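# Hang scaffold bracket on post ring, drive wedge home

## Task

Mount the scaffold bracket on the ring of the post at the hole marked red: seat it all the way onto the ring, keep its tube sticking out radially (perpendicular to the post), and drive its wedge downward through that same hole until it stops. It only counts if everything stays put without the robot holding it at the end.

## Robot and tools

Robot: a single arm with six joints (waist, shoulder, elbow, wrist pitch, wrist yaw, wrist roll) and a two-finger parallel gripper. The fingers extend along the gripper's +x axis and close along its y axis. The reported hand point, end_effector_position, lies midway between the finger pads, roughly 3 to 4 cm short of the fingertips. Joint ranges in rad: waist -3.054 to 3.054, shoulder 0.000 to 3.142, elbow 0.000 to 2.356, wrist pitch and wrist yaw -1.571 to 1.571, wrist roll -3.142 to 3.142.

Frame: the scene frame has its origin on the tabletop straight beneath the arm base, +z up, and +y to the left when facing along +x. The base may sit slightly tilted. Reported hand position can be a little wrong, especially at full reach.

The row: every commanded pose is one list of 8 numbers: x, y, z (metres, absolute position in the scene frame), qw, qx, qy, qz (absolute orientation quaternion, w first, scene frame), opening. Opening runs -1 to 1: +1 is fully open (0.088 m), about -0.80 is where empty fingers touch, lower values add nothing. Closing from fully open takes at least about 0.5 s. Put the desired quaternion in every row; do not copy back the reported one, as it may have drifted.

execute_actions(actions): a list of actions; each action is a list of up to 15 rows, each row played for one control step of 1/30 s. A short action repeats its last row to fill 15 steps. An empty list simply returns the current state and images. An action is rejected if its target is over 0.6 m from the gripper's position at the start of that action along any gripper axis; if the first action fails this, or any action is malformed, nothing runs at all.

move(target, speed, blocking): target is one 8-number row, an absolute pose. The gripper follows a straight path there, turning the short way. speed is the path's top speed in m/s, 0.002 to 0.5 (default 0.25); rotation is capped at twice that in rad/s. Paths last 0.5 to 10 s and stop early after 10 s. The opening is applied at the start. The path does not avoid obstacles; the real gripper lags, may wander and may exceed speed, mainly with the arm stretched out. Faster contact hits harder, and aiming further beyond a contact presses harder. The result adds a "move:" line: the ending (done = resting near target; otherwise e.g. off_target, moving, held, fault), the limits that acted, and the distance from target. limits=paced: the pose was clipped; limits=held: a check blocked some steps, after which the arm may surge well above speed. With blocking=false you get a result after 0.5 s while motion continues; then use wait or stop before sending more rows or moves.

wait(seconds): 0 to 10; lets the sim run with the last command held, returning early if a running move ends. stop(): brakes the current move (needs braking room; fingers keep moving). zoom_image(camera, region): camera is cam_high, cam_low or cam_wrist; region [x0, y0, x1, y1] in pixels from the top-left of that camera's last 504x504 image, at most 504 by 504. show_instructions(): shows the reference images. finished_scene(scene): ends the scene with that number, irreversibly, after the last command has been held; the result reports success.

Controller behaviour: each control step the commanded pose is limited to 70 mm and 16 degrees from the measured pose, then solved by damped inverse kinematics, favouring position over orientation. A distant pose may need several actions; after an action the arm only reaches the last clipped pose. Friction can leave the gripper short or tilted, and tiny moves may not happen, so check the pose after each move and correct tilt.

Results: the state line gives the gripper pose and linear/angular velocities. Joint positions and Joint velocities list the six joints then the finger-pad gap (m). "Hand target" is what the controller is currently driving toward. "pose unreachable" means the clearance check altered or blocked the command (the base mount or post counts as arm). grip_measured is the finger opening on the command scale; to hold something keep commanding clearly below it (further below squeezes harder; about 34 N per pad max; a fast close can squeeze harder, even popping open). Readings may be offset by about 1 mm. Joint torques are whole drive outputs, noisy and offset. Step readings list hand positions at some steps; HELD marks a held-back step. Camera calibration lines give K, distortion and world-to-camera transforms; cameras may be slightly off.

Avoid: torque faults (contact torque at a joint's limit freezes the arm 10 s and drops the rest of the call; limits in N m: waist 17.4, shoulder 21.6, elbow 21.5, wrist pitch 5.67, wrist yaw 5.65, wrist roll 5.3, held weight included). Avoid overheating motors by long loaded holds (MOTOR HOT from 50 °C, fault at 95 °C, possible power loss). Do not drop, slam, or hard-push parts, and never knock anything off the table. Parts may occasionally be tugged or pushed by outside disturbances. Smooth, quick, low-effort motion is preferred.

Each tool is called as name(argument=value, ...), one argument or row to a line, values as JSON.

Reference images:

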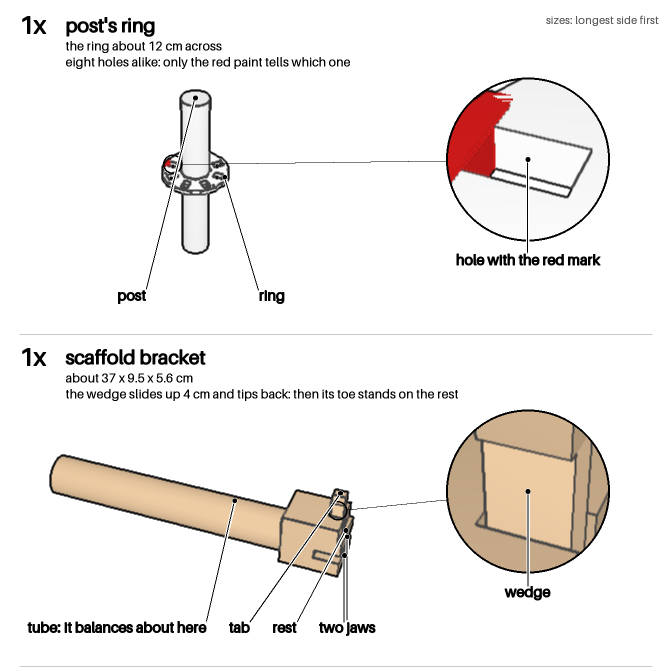

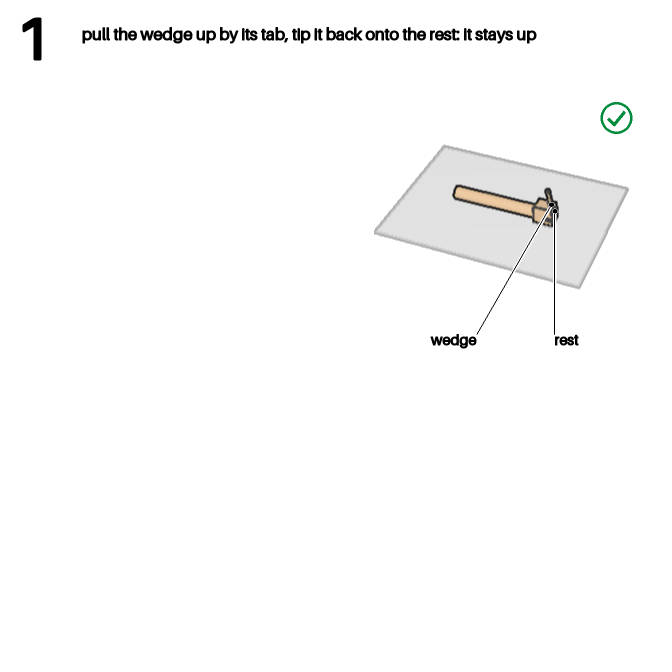

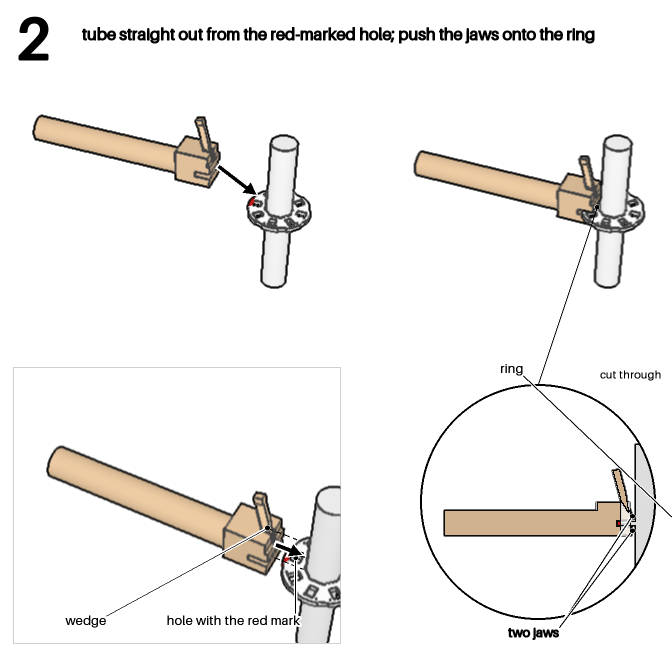

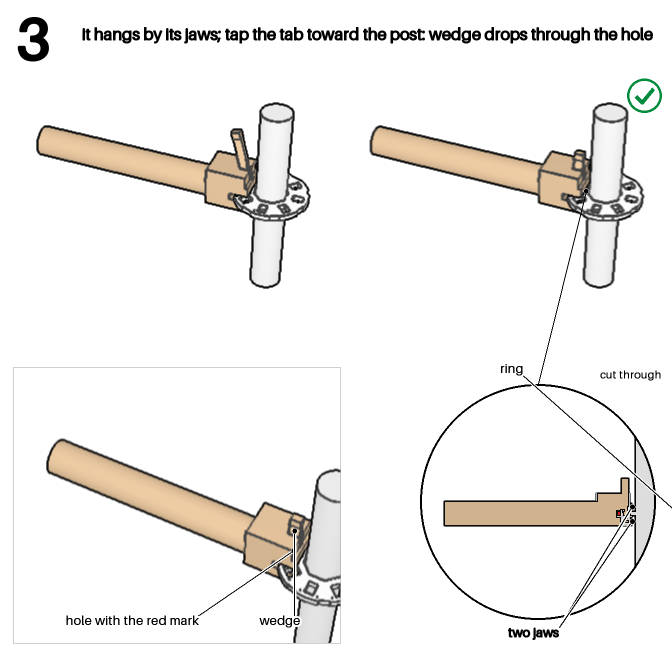

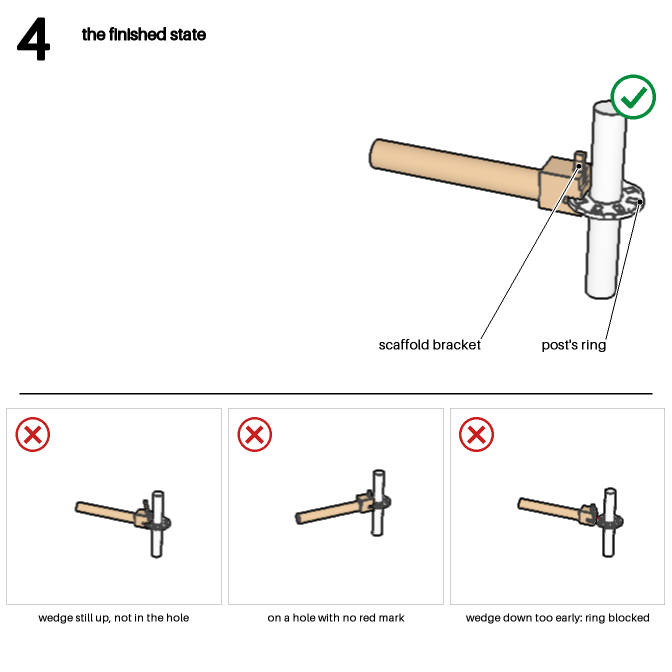

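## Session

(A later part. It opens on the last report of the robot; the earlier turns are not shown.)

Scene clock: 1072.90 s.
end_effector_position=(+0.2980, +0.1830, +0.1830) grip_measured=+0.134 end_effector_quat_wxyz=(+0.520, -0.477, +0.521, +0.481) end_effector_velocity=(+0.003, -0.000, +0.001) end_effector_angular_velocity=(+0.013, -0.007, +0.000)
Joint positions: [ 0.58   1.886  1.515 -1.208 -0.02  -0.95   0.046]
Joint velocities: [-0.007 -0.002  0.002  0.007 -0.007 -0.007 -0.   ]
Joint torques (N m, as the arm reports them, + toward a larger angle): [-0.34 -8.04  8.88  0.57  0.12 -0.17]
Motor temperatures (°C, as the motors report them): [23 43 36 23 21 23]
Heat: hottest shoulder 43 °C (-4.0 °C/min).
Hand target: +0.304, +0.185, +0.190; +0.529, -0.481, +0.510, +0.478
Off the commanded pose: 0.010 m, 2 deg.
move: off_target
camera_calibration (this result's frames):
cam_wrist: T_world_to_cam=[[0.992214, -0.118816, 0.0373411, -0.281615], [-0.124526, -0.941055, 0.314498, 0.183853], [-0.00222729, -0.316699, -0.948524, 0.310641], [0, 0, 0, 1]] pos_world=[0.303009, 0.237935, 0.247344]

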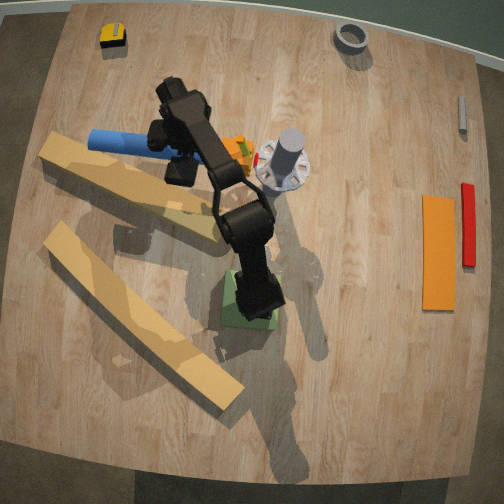

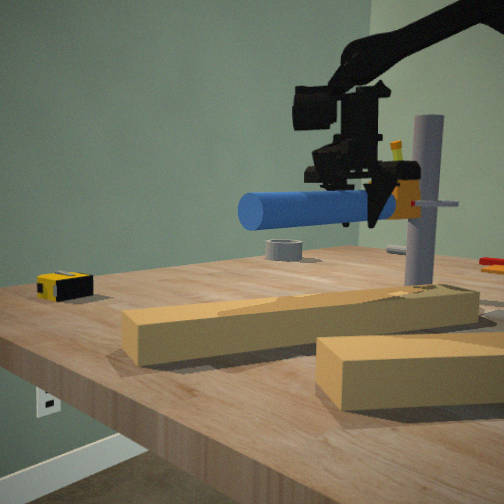

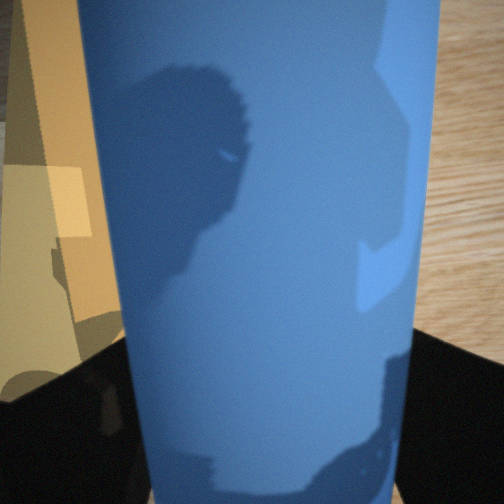

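move(
  target=[0.3088, 0.178, 0.19, 0.5287, -0.4807, 0.5106, 0.4784, -0.2],
  speed=0.012,
)

zoom_image(
  camera="cam_low",
  region=[385, 175, 465, 235],
)

zoom_image(
  camera="cam_high",
  region=[212, 125, 282, 185],
)

Scene clock: 1126.93 s.
end_effector_position=(+0.3008, +0.1797, +0.1826) grip_measured=+0.134 end_effector_quat_wxyz=(+0.519, -0.476, +0.518, +0.486) end_effector_velocity=(+0.003, -0.001, +0.001) end_effector_angular_velocity=(-0.000, -0.014, +0.020)
Joint positions: [ 0.565  1.889  1.517 -1.206 -0.027 -0.972  0.046]
Joint velocities: [-0.002 -0.002  0.002  0.007  0.007 -0.022 -0.   ]
Joint torques (N m, as the arm reports them, + toward a larger angle): [-0.92 -8.21  8.71  0.46  0.43 -0.18]
Motor temperatures (°C, as the motors report them): [22 41 39 23 21 23]
Heat: hottest shoulder 41 °C (-3.0 °C/min).
Hand target: +0.309, +0.178, +0.190; +0.529, -0.481, +0.511, +0.478
Off the commanded pose: 0.011 m, 2 deg.
move: off_target
camera_calibration (this result's frames):
cam_wrist: T_world_to_cam=[[0.993081, -0.11263, 0.0332308, -0.285424], [-0.11738, -0.94389, 0.308697, 0.180678], [-0.00340221, -0.310462, -0.95058, 0.308787], [0, 0, 0, 1]] pos_world=[0.305708, 0.23426, 0.247237]

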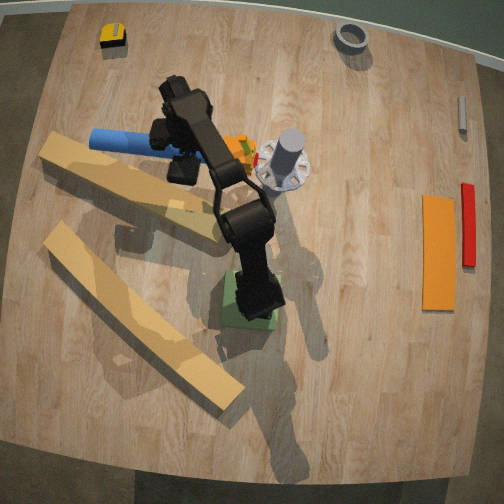

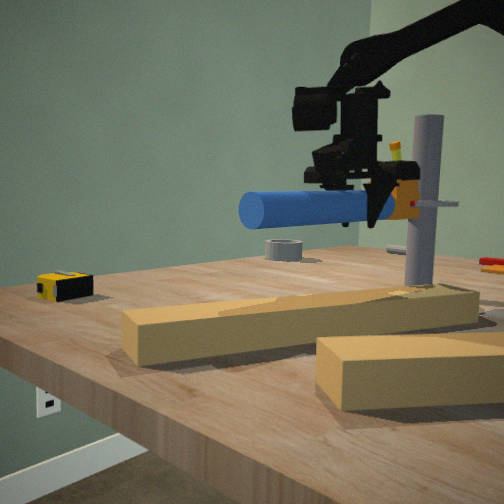

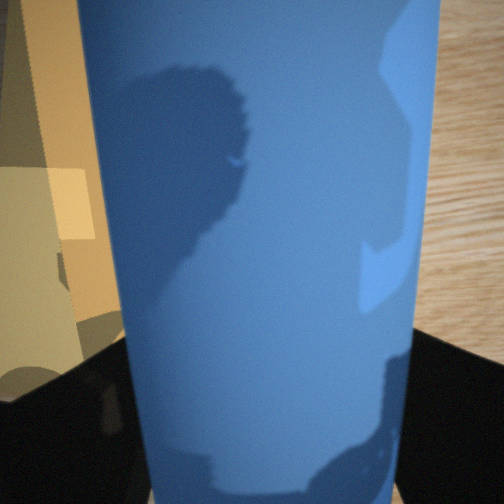

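Region (385, 175, 465, 235) of cam_low's 504x504 image, scaled by 6.300, with more detail than that image has; it fills the top 378 rows of this view, and the rest is white.

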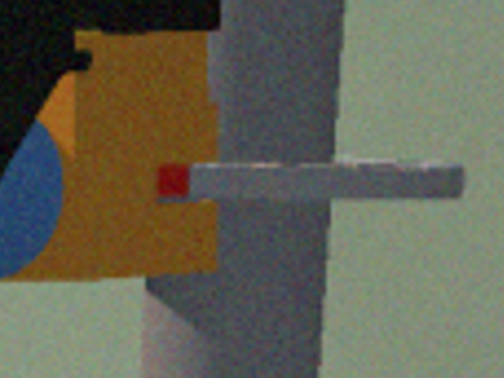

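Region (212, 125, 282, 185) of cam_high's 504x504 image, scaled by 7.200, with more detail than that image has; it fills the top 432 rows of this view, and the rest is white.

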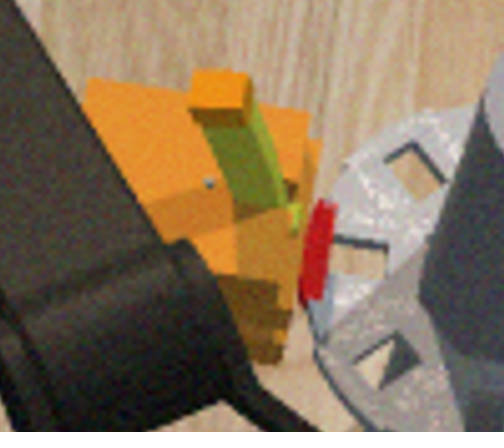

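zoom_image(
  camera="cam_low",
  region=[365, 185, 425, 230],
)

Region (365, 185, 425, 230) of cam_low's 504x504 image, scaled by 8.400, with more detail than that image has; it fills the top 378 rows of this view, and the rest is white.

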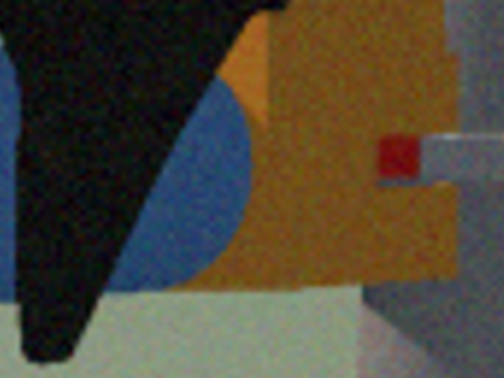

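move(
  target=[0.3035, 0.187, 0.1905, 0.542, -0.4951, 0.4966, 0.4632, -0.2],
  speed=0.03,
)

zoom_image(
  camera="cam_low",
  region=[370, 175, 450, 235],
)

zoom_image(
  camera="cam_high",
  region=[212, 125, 282, 185],
)

Scene clock: 1185.87 s.
end_effector_position=(+0.3032, +0.1866, +0.1806) grip_measured=+0.134 end_effector_quat_wxyz=(+0.531, -0.492, +0.507, +0.468) end_effector_velocity=(+0.002, -0.001, +0.000) end_effector_angular_velocity=(-0.002, -0.010, -0.010)
Joint positions: [ 0.595  1.876  1.491 -1.151  0.013 -0.94   0.046]
Joint velocities: [-0.002 -0.002 -0.002  0.007  0.007  0.007 -0.   ]
Joint torques (N m, as the arm reports them, + toward a larger angle): [  0.19 -10.98   6.24   0.68   0.22   0.13]
Motor temperatures (°C, as the motors report them): [22 41 40 23 21 23]
Heat: hottest shoulder 41 °C (+0.0 °C/min).
Hand target: +0.303, +0.187, +0.190; +0.542, -0.495, +0.497, +0.463
Off the commanded pose: 0.010 m, 2 deg.
move: off_target
camera_calibration (this result's frames):
cam_wrist: T_world_to_cam=[[0.989307, -0.113976, 0.0910056, -0.295935], [-0.137039, -0.93999, 0.312474, 0.192551], [0.0499297, -0.321604, -0.945557, 0.294032], [0, 0, 0, 1]] pos_world=[0.304476, 0.241828, 0.244788]

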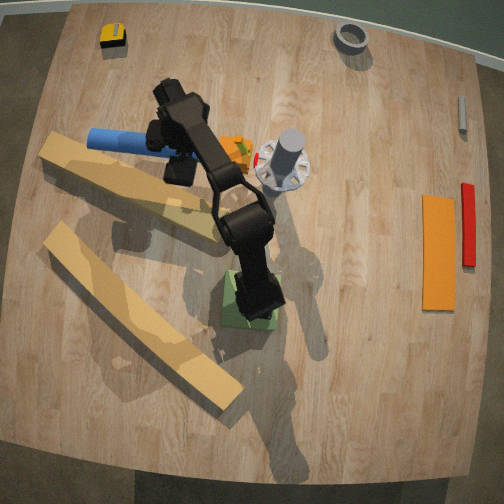

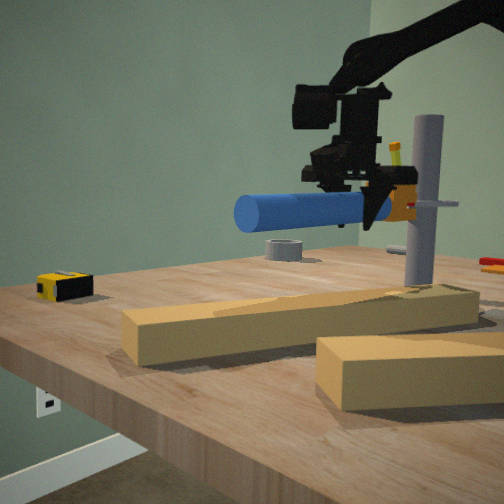

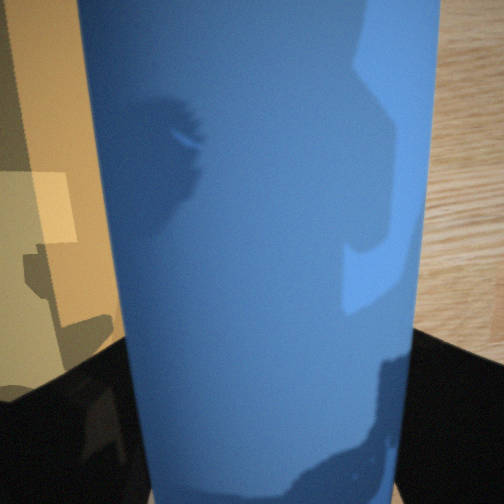

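Region (370, 175, 450, 235) of cam_low's 504x504 image, scaled by 6.300, with more detail than that image has; it fills the top 378 rows of this view, and the rest is white.

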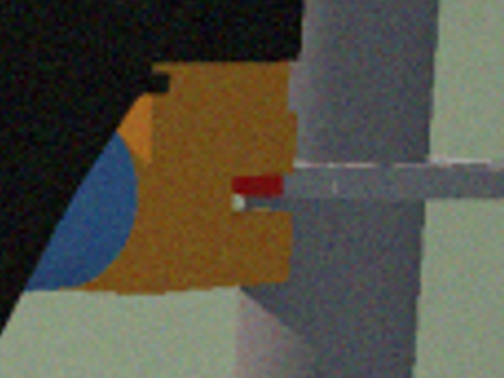

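Region (212, 125, 282, 185) of cam_high's 504x504 image, scaled by 7.200, with more detail than that image has; it fills the top 432 rows of this view, and the rest is white.

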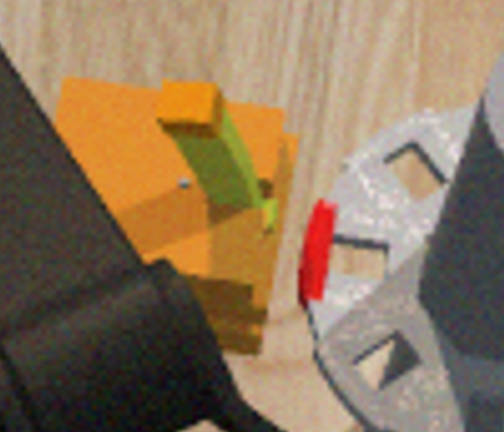

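move(
  target=[0.3015, 0.182, 0.1931, 0.542, -0.4951, 0.4966, 0.4632, -0.2],
  speed=0.015,
)

zoom_image(
  camera="cam_low",
  region=[370, 175, 450, 235],
)

Scene clock: 1208.80 s.
end_effector_position=(+0.3011, +0.1838, +0.1835) grip_measured=+0.134 end_effector_quat_wxyz=(+0.534, -0.491, +0.506, +0.467) end_effector_velocity=(-0.001, -0.002, +0.002) end_effector_angular_velocity=(+0.005, +0.006, +0.000)
Joint positions: [ 0.592  1.857  1.478 -1.151  0.013 -0.94   0.046]
Joint velocities: [-0.007 -0.007 -0.002 -0.007 -0.007 -0.007 -0.   ]
Joint torques (N m, as the arm reports them, + toward a larger angle): [ -0.33 -10.86   6.09   0.39   0.16  -0.14]
Motor temperatures (°C, as the motors report them): [22 45 37 23 21 23]
Heat: hottest shoulder 45 °C (+4.0 °C/min).
Hand target: +0.302, +0.182, +0.193; +0.542, -0.495, +0.497, +0.463
Off the commanded pose: 0.010 m, 2 deg.
move: off_target
camera_calibration (this result's frames):
cam_wrist: T_world_to_cam=[[0.988404, -0.117916, 0.0956723, -0.294307], [-0.142137, -0.940149, 0.309705, 0.190761], [0.0534272, -0.319712, -0.946007, 0.294732], [0, 0, 0, 1]] pos_world=[0.302262, 0.23887, 0.247896]

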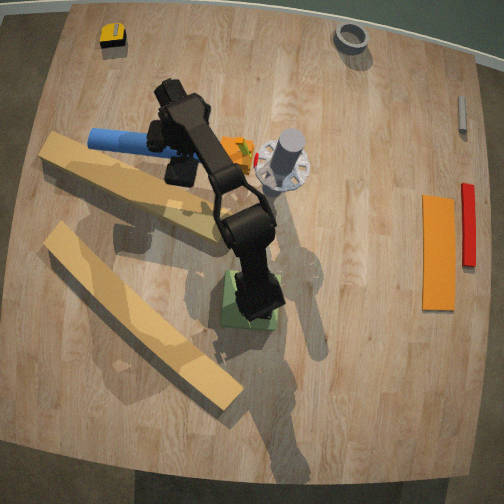

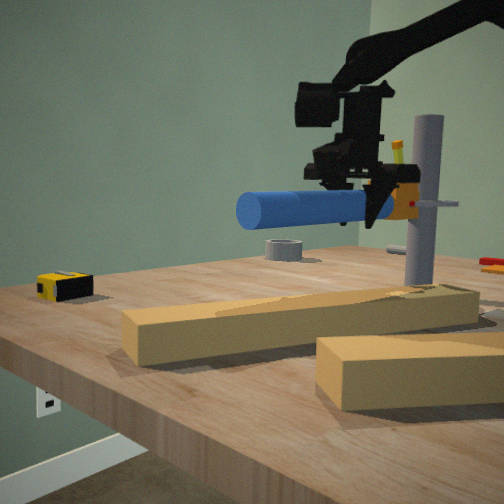

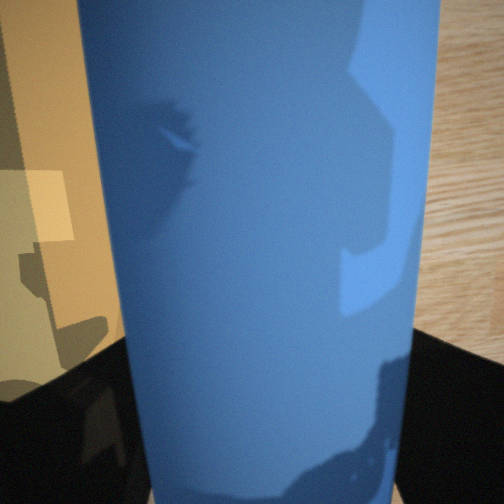

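Region (370, 175, 450, 235) of cam_low's 504x504 image, scaled by 6.300, with more detail than that image has; it fills the top 378 rows of this view, and the rest is white.

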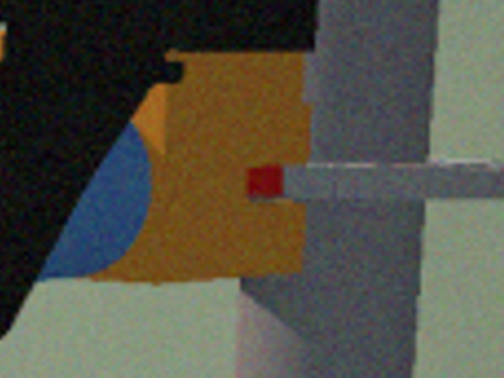

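move(
  target=[0.3012, 0.17, 0.1932, 0.542, -0.4951, 0.4966, 0.4632, -0.2],
  speed=0.012,
)

zoom_image(
  camera="cam_low",
  region=[370, 175, 450, 235],
)

zoom_image(
  camera="cam_high",
  region=[222, 125, 292, 185],
)

Scene clock: 1218.83 s.
end_effector_position=(+0.2980, +0.1801, +0.1831) grip_measured=+0.134 end_effector_quat_wxyz=(+0.533, -0.490, +0.500, +0.476) end_effector_velocity=(-0.003, +0.001, +0.000) end_effector_angular_velocity=(+0.015, +0.017, +0.006)
Joint positions: [ 0.58   1.837  1.451 -1.14  -0.004 -0.966  0.046]
Joint velocities: [-0.002 -0.002 -0.002 -0.007 -0.022 -0.007 -0.   ]
Joint torques (N m, as the arm reports them, + toward a larger angle): [ -1.82 -11.21   5.88   0.05   0.82  -0.19]
Motor temperatures (°C, as the motors report them): [22 46 37 23 21 23]
Heat: hottest shoulder 46 °C (+5.0 °C/min).
Hand target: +0.301, +0.170, +0.193; +0.542, -0.495, +0.497, +0.463
Off the commanded pose: 0.015 m, 2 deg.
move: off_target
camera_calibration (this result's frames):
cam_wrist: T_world_to_cam=[[0.990564, -0.104184, 0.0890414, -0.293601], [-0.126168, -0.946944, 0.295599, 0.186054], [0.0535205, -0.304044, -0.951153, 0.291411], [0, 0, 0, 1]] pos_world=[0.298709, 0.234196, 0.248322]

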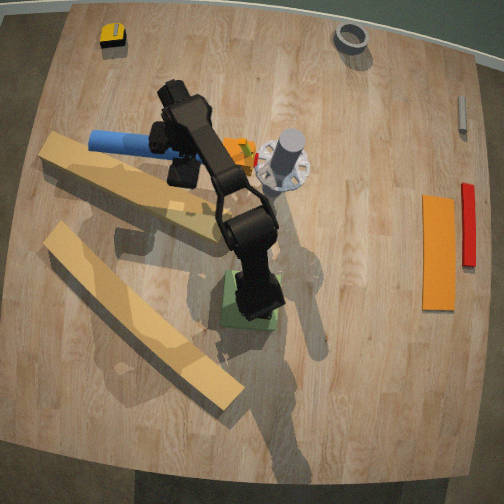

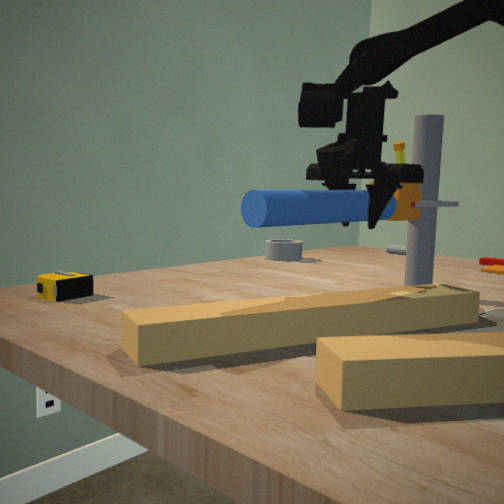

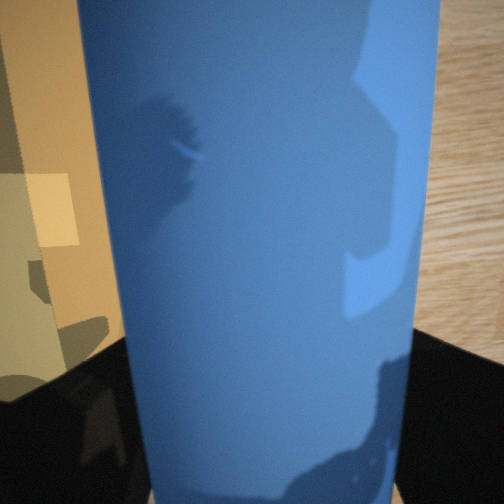

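Region (370, 175, 450, 235) of cam_low's 504x504 image, scaled by 6.300, with more detail than that image has; it fills the top 378 rows of this view, and the rest is white.

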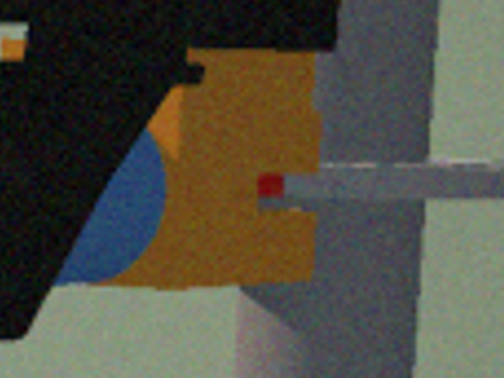

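Region (222, 125, 292, 185) of cam_high's 504x504 image, scaled by 7.200, with more detail than that image has; it fills the top 432 rows of this view, and the rest is white.

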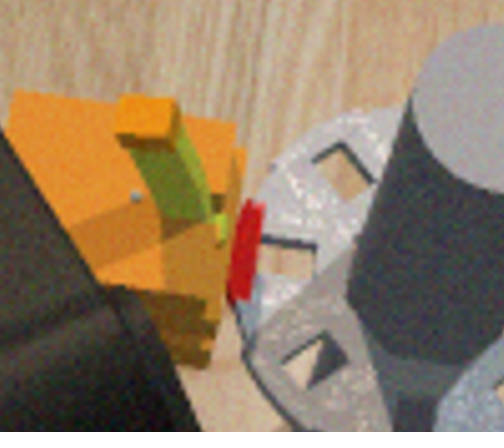

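move(
  target=[0.3018, 0.175, 0.1965, 0.542, -0.4951, 0.4966, 0.4632, -0.2],
  speed=0.008,
)

zoom_image(
  camera="cam_low",
  region=[370, 175, 450, 235],
)

Scene clock: 1228.43 s.
end_effector_position=(+0.2962, +0.1800, +0.1837) grip_measured=+0.134 end_effector_quat_wxyz=(+0.529, -0.491, +0.501, +0.477) end_effector_velocity=(+0.001, -0.001, -0.001) end_effector_angular_velocity=(+0.007, +0.002, +0.000)
Joint positions: [ 0.583  1.837  1.453 -1.15  -0.003 -0.967  0.046]
Joint velocities: [-0.007 -0.002 -0.007  0.007 -0.007 -0.007 -0.   ]
Joint torques (N m, as the arm reports them, + toward a larger angle): [ -1.18 -10.01   8.39  -0.35   0.8    0.22]
Motor temperatures (°C, as the motors report them): [22 47 36 23 21 23]
Heat: hottest shoulder 47 °C (+6.1 °C/min).
Hand target: +0.301, +0.175, +0.196; +0.542, -0.495, +0.497, +0.463
Off the commanded pose: 0.015 m, 2 deg.
move: off_target
camera_calibration (this result's frames):
cam_wrist: T_world_to_cam=[[0.991502, -0.0993815, 0.0839472, -0.292063], [-0.120298, -0.946056, 0.300842, 0.182742], [0.0495207, -0.308384, -0.949972, 0.293822], [0, 0, 0, 1]] pos_world=[0.297014, 0.234468, 0.248664]

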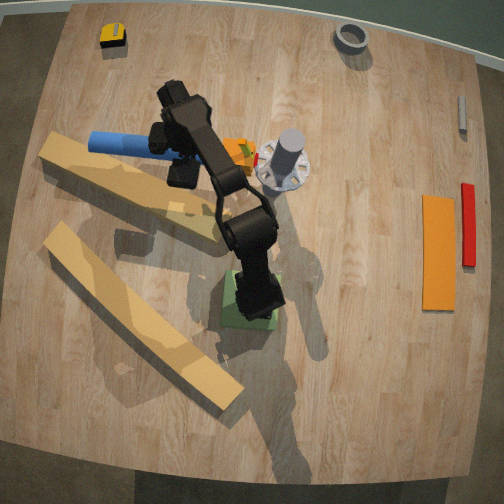

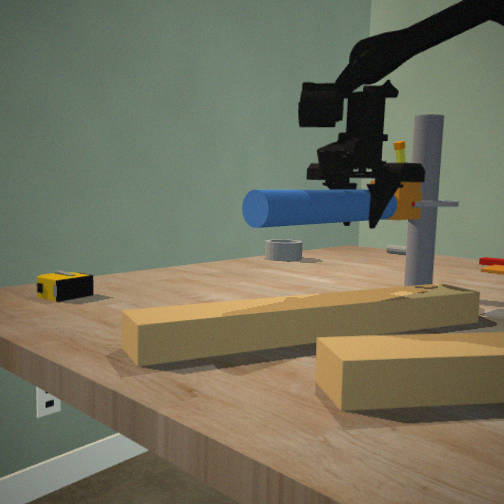

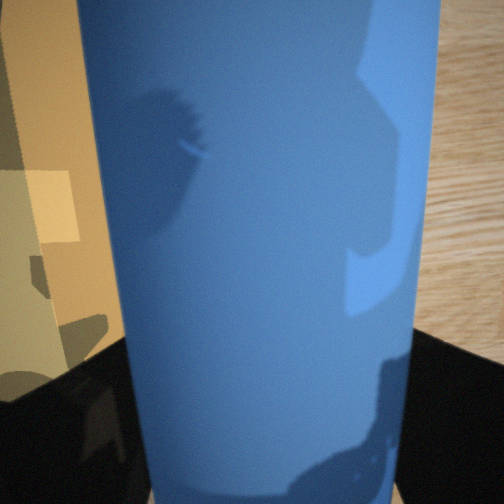

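Region (370, 175, 450, 235) of cam_low's 504x504 image, scaled by 6.300, with more detail than that image has; it fills the top 378 rows of this view, and the rest is white.

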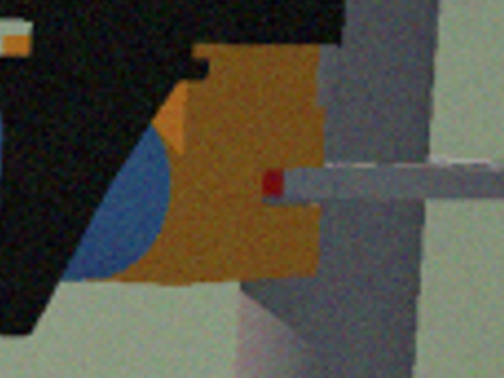

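move(
  target=[0.3035, 0.175, 0.199, 0.542, -0.4951, 0.4966, 0.4632, -0.2],
  speed=0.005,
)

zoom_image(
  camera="cam_low",
  region=[370, 175, 450, 235],
)

zoom_image(
  camera="cam_high",
  region=[222, 125, 292, 185],
)

Scene clock: 1248.37 s.
end_effector_position=(+0.2962, +0.1760, +0.1848) grip_measured=+0.134 end_effector_quat_wxyz=(+0.526, -0.491, +0.507, +0.474) end_effector_velocity=(-0.002, -0.001, +0.000) end_effector_angular_velocity=(+0.002, +0.010, +0.020)
Joint positions: [ 0.576  1.838  1.458 -1.165  0.004 -0.968  0.046]
Joint velocities: [-0.002 -0.002 -0.002 -0.007 -0.007 -0.022 -0.   ]
Joint torques (N m, as the arm reports them, + toward a larger angle): [-0.8  -9.63  9.54 -0.05  0.53  0.16]
Motor temperatures (°C, as the motors report them): [22 47 38 24 21 23]
Heat: hottest shoulder 47 °C (+5.1 °C/min).
Hand target: +0.303, +0.175, +0.199; +0.542, -0.495, +0.497, +0.463
Off the commanded pose: 0.016 m, 3 deg.
move: off_target
camera_calibration (this result's frames):
cam_wrist: T_world_to_cam=[[0.991297, -0.105284, 0.0790281, -0.290549], [-0.12491, -0.941789, 0.31214, 0.177135], [0.0415645, -0.319295, -0.946743, 0.297254], [0, 0, 0, 1]] pos_world=[0.297791, 0.231145, 0.249093]

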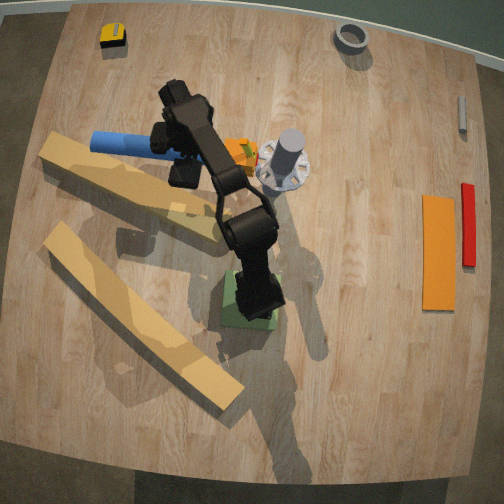

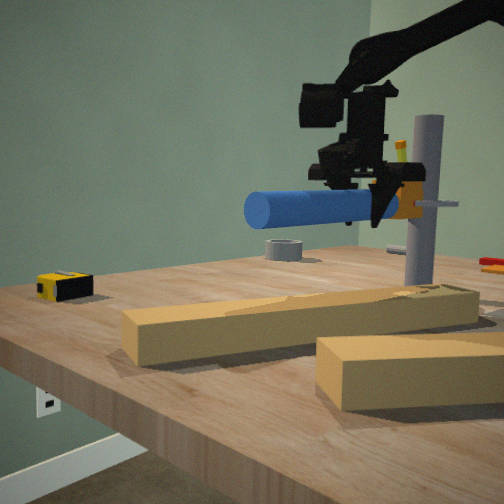

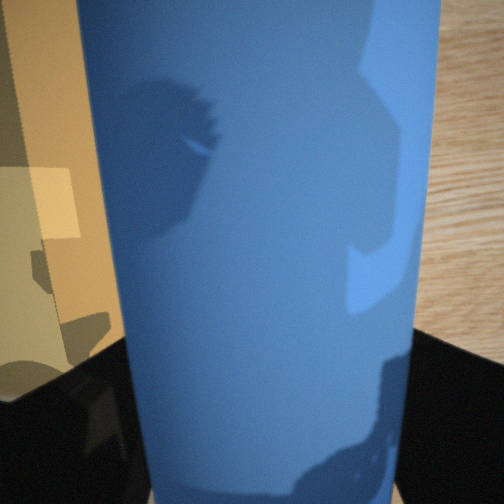

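Region (370, 175, 450, 235) of cam_low's 504x504 image, scaled by 6.300, with more detail than that image has; it fills the top 378 rows of this view, and the rest is white.

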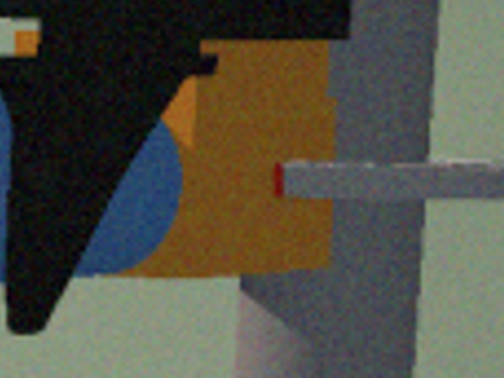

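Region (222, 125, 292, 185) of cam_high's 504x504 image, scaled by 7.200, with more detail than that image has; it fills the top 432 rows of this view, and the rest is white.

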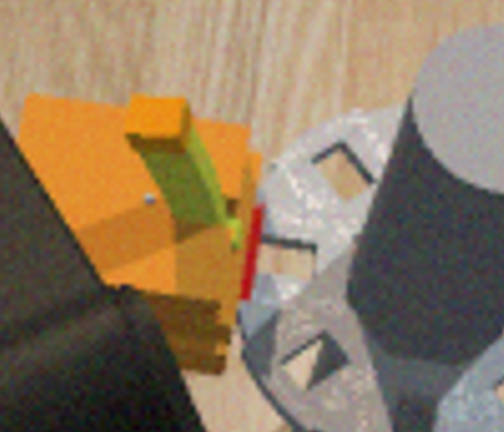

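move(
  target=[0.307, 0.16, 0.196, 0.542, -0.4951, 0.4966, 0.4632, -0.2],
  speed=0.02,
)

zoom_image(
  camera="cam_low",
  region=[370, 175, 450, 235],
)

zoom_image(
  camera="cam_high",
  region=[222, 125, 292, 185],
)

Scene clock: 1265.37 s.
end_effector_position=(+0.3057, +0.1624, +0.1854) grip_measured=+0.134 end_effector_quat_wxyz=(+0.533, -0.489, +0.507, +0.469) end_effector_velocity=(-0.002, -0.001, +0.002) end_effector_angular_velocity=(+0.004, +0.005, +0.020)
Joint positions: [ 0.529  1.835  1.456 -1.155  0.006 -1.003  0.046]
Joint velocities: [-0.002 -0.007 -0.002 -0.007 -0.007 -0.022 -0.   ]
Joint torques (N m, as the arm reports them, + toward a larger angle): [ -0.46 -10.95   6.36   0.38   0.28  -0.12]
Motor temperatures (°C, as the motors report them): [22 47 39 23 21 23]
Heat: hottest shoulder 47 °C (+2.0 °C/min).
Hand target: +0.307, +0.160, +0.196; +0.542, -0.495, +0.497, +0.463
Off the commanded pose: 0.011 m, 2 deg.
move: off_target
camera_calibration (this result's frames):
cam_wrist: T_world_to_cam=[[0.989037, -0.117551, 0.0893741, -0.300664], [-0.139694, -0.941003, 0.30822, 0.170435], [0.0478699, -0.317326, -0.947108, 0.290882], [0, 0, 0, 1]] pos_world=[0.307252, 0.217341, 0.249837]

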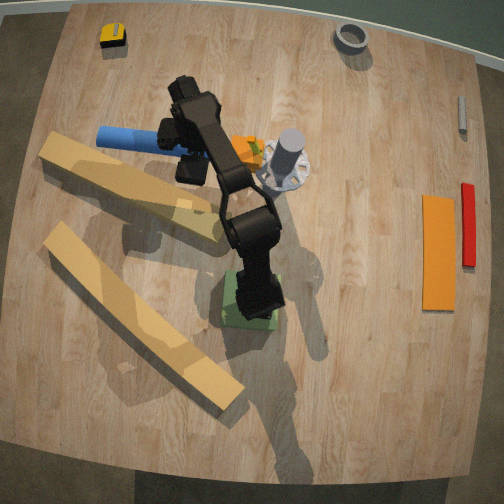

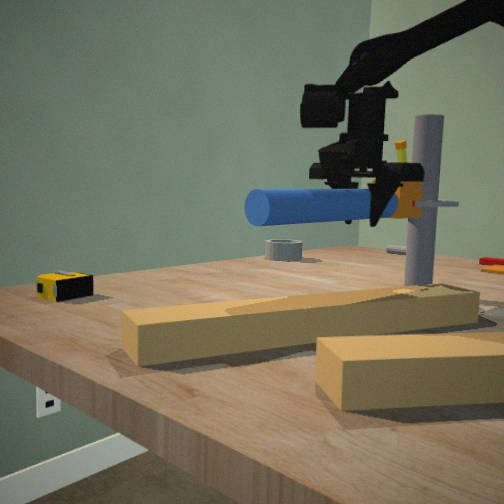

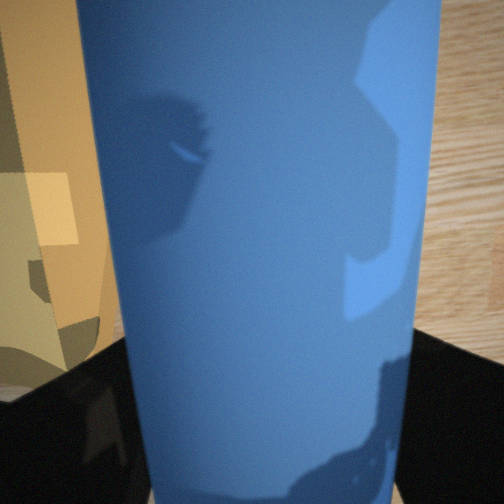

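Region (370, 175, 450, 235) of cam_low's 504x504 image, scaled by 6.300, with more detail than that image has; it fills the top 378 rows of this view, and the rest is white.

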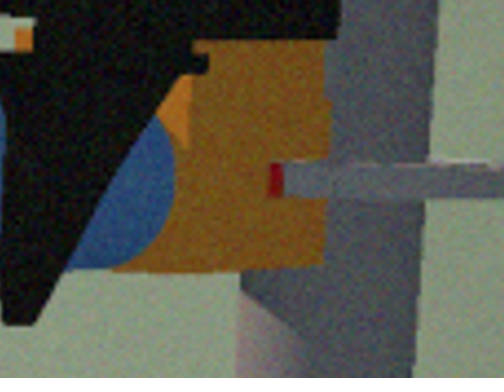

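Region (222, 125, 292, 185) of cam_high's 504x504 image, scaled by 7.200, with more detail than that image has; it fills the top 432 rows of this view, and the rest is white.

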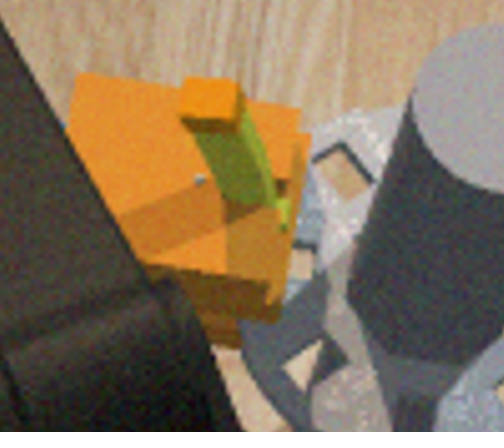

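move(
  target=[0.2995, 0.147, 0.1945, 0.542, -0.4951, 0.4966, 0.4632, -0.2],
  speed=0.02,
)

zoom_image(
  camera="cam_low",
  region=[380, 175, 460, 235],
)

zoom_image(
  camera="cam_high",
  region=[222, 125, 292, 185],
)

Scene clock: 1274.70 s.
end_effector_position=(+0.2989, +0.1498, +0.1848) grip_measured=+0.134 end_effector_quat_wxyz=(+0.533, -0.490, +0.505, +0.469) end_effector_velocity=(-0.004, +0.001, -0.001) end_effector_angular_velocity=(+0.014, +0.021, +0.006)
Joint positions: [ 0.505  1.788  1.394 -1.137  0.005 -1.029  0.046]
Joint velocities: [-0.002 -0.002 -0.007 -0.007 -0.022 -0.007 -0.   ]
Joint torques (N m, as the arm reports them, + toward a larger angle): [ -0.51 -10.63   6.19   0.29   0.28  -0.11]
Motor temperatures (°C, as the motors report them): [22 47 38 23 21 23]
Heat: hottest shoulder 47 °C (+1.0 °C/min).
Hand target: +0.299, +0.147, +0.194; +0.542, -0.495, +0.497, +0.463
Off the commanded pose: 0.010 m, 2 deg.
move: off_target
camera_calibration (this result's frames):
cam_wrist: T_world_to_cam=[[0.98896, -0.11574, 0.0925335, -0.296243], [-0.13888, -0.941719, 0.306395, 0.158059], [0.0516783, -0.315863, -0.947396, 0.285345], [0, 0, 0, 1]] pos_world=[0.300178, 0.20469, 0.249319]

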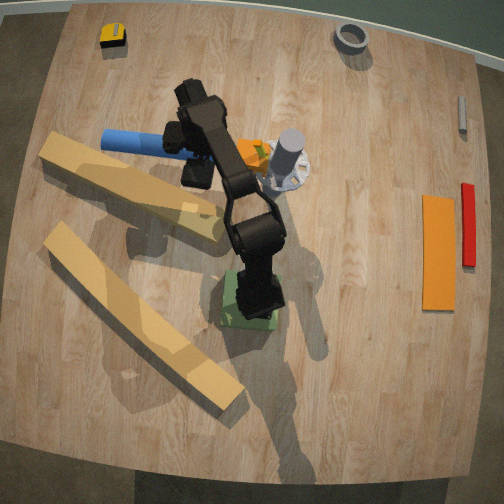

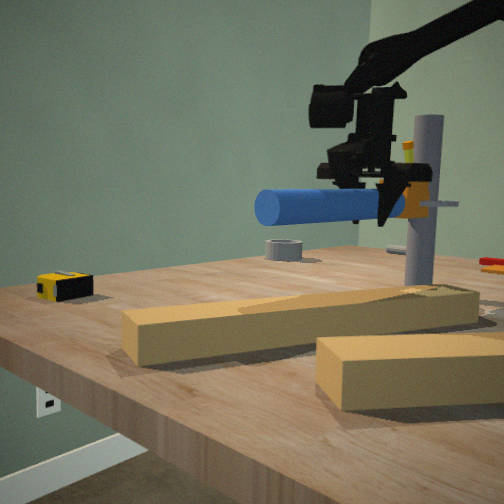

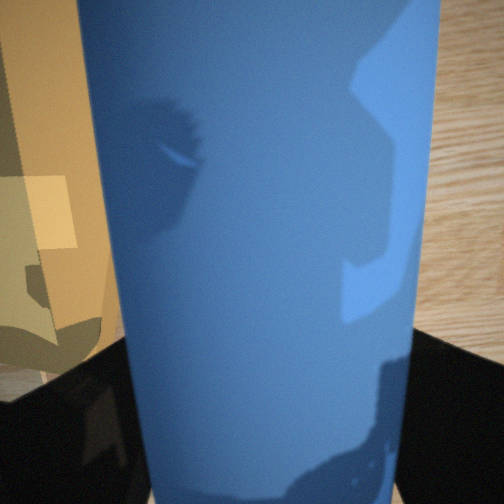

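Region (380, 175, 460, 235) of cam_low's 504x504 image, scaled by 6.300, with more detail than that image has; it fills the top 378 rows of this view, and the rest is white.

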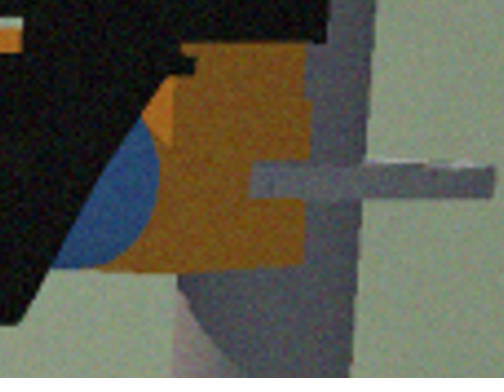

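Region (222, 125, 292, 185) of cam_high's 504x504 image, scaled by 7.200, with more detail than that image has; it fills the top 432 rows of this view, and the rest is white.

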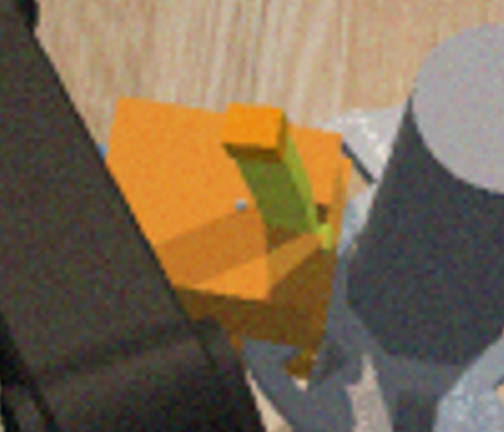

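move(
  target=[0.2992, 0.139, 0.194, 0.542, -0.4951, 0.4966, 0.4632, -0.2],
  speed=0.012,
)

zoom_image(
  camera="cam_low",
  region=[380, 175, 460, 235],
)

zoom_image(
  camera="cam_high",
  region=[232, 125, 312, 195],
)

Scene clock: 1284.20 s.
end_effector_position=(+0.2969, +0.1498, +0.1855) grip_measured=+0.133 end_effector_quat_wxyz=(+0.533, -0.491, +0.497, +0.477) end_effector_velocity=(-0.003, -0.001, +0.000) end_effector_angular_velocity=(+0.001, +0.009, +0.034)
Joint positions: [ 0.501  1.774  1.38  -1.128 -0.009 -1.049  0.046]
Joint velocities: [-0.002 -0.007 -0.007 -0.007 -0.007 -0.037  0.   ]
Joint torques (N m, as the arm reports them, + toward a larger angle): [ -2.05 -10.44   5.68   0.06   0.84  -0.14]
Motor temperatures (°C, as the motors report them): [22 48 38 23 21 23]
Heat: hottest shoulder 48 °C (+1.0 °C/min).
Hand target: +0.299, +0.139, +0.194; +0.542, -0.495, +0.497, +0.463
Off the commanded pose: 0.014 m, 2 deg.
move: off_target
camera_calibration (this result's frames):
cam_wrist: T_world_to_cam=[[0.990668, -0.100498, 0.0920668, -0.297031], [-0.123341, -0.948479, 0.291849, 0.156618], [0.0579932, -0.300481, -0.952023, 0.282799], [0, 0, 0, 1]] pos_world=[0.297176, 0.203674, 0.250869]

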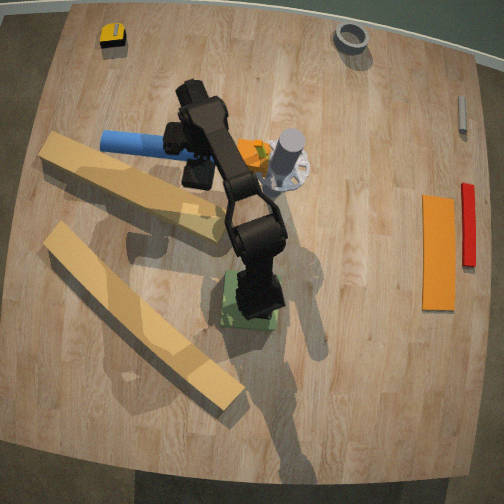

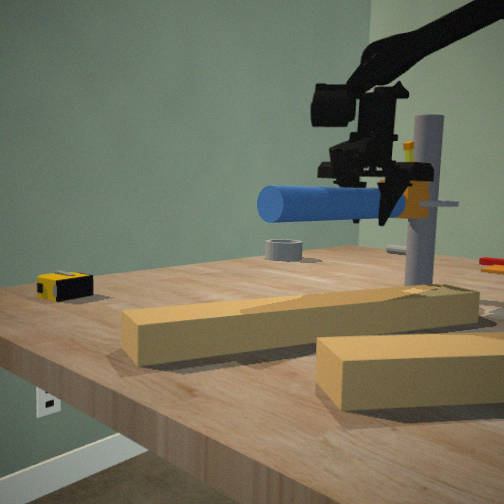

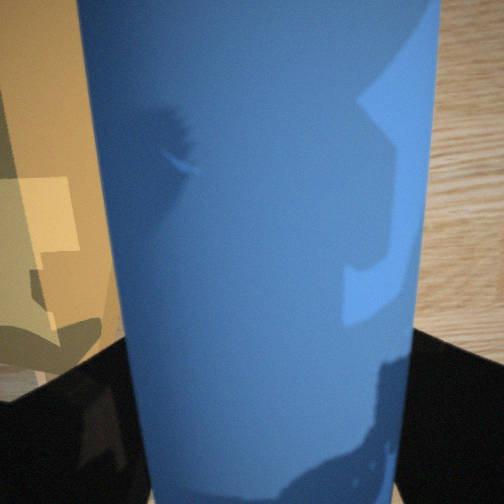

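Region (380, 175, 460, 235) of cam_low's 504x504 image, scaled by 6.300, with more detail than that image has; it fills the top 378 rows of this view, and the rest is white.

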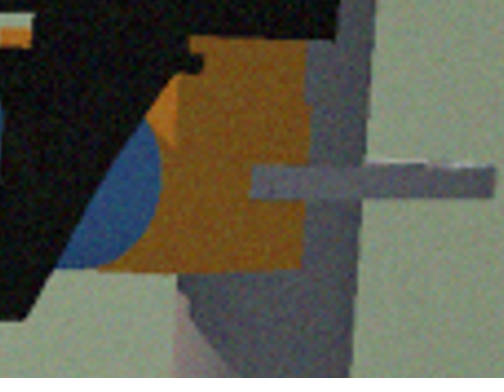

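Region (232, 125, 312, 195) of cam_high's 504x504 image, scaled by 6.300, with more detail than that image has; it fills the top 441 rows of this view, and the rest is white.

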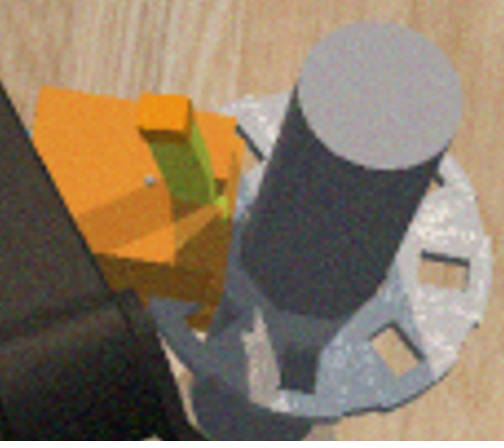

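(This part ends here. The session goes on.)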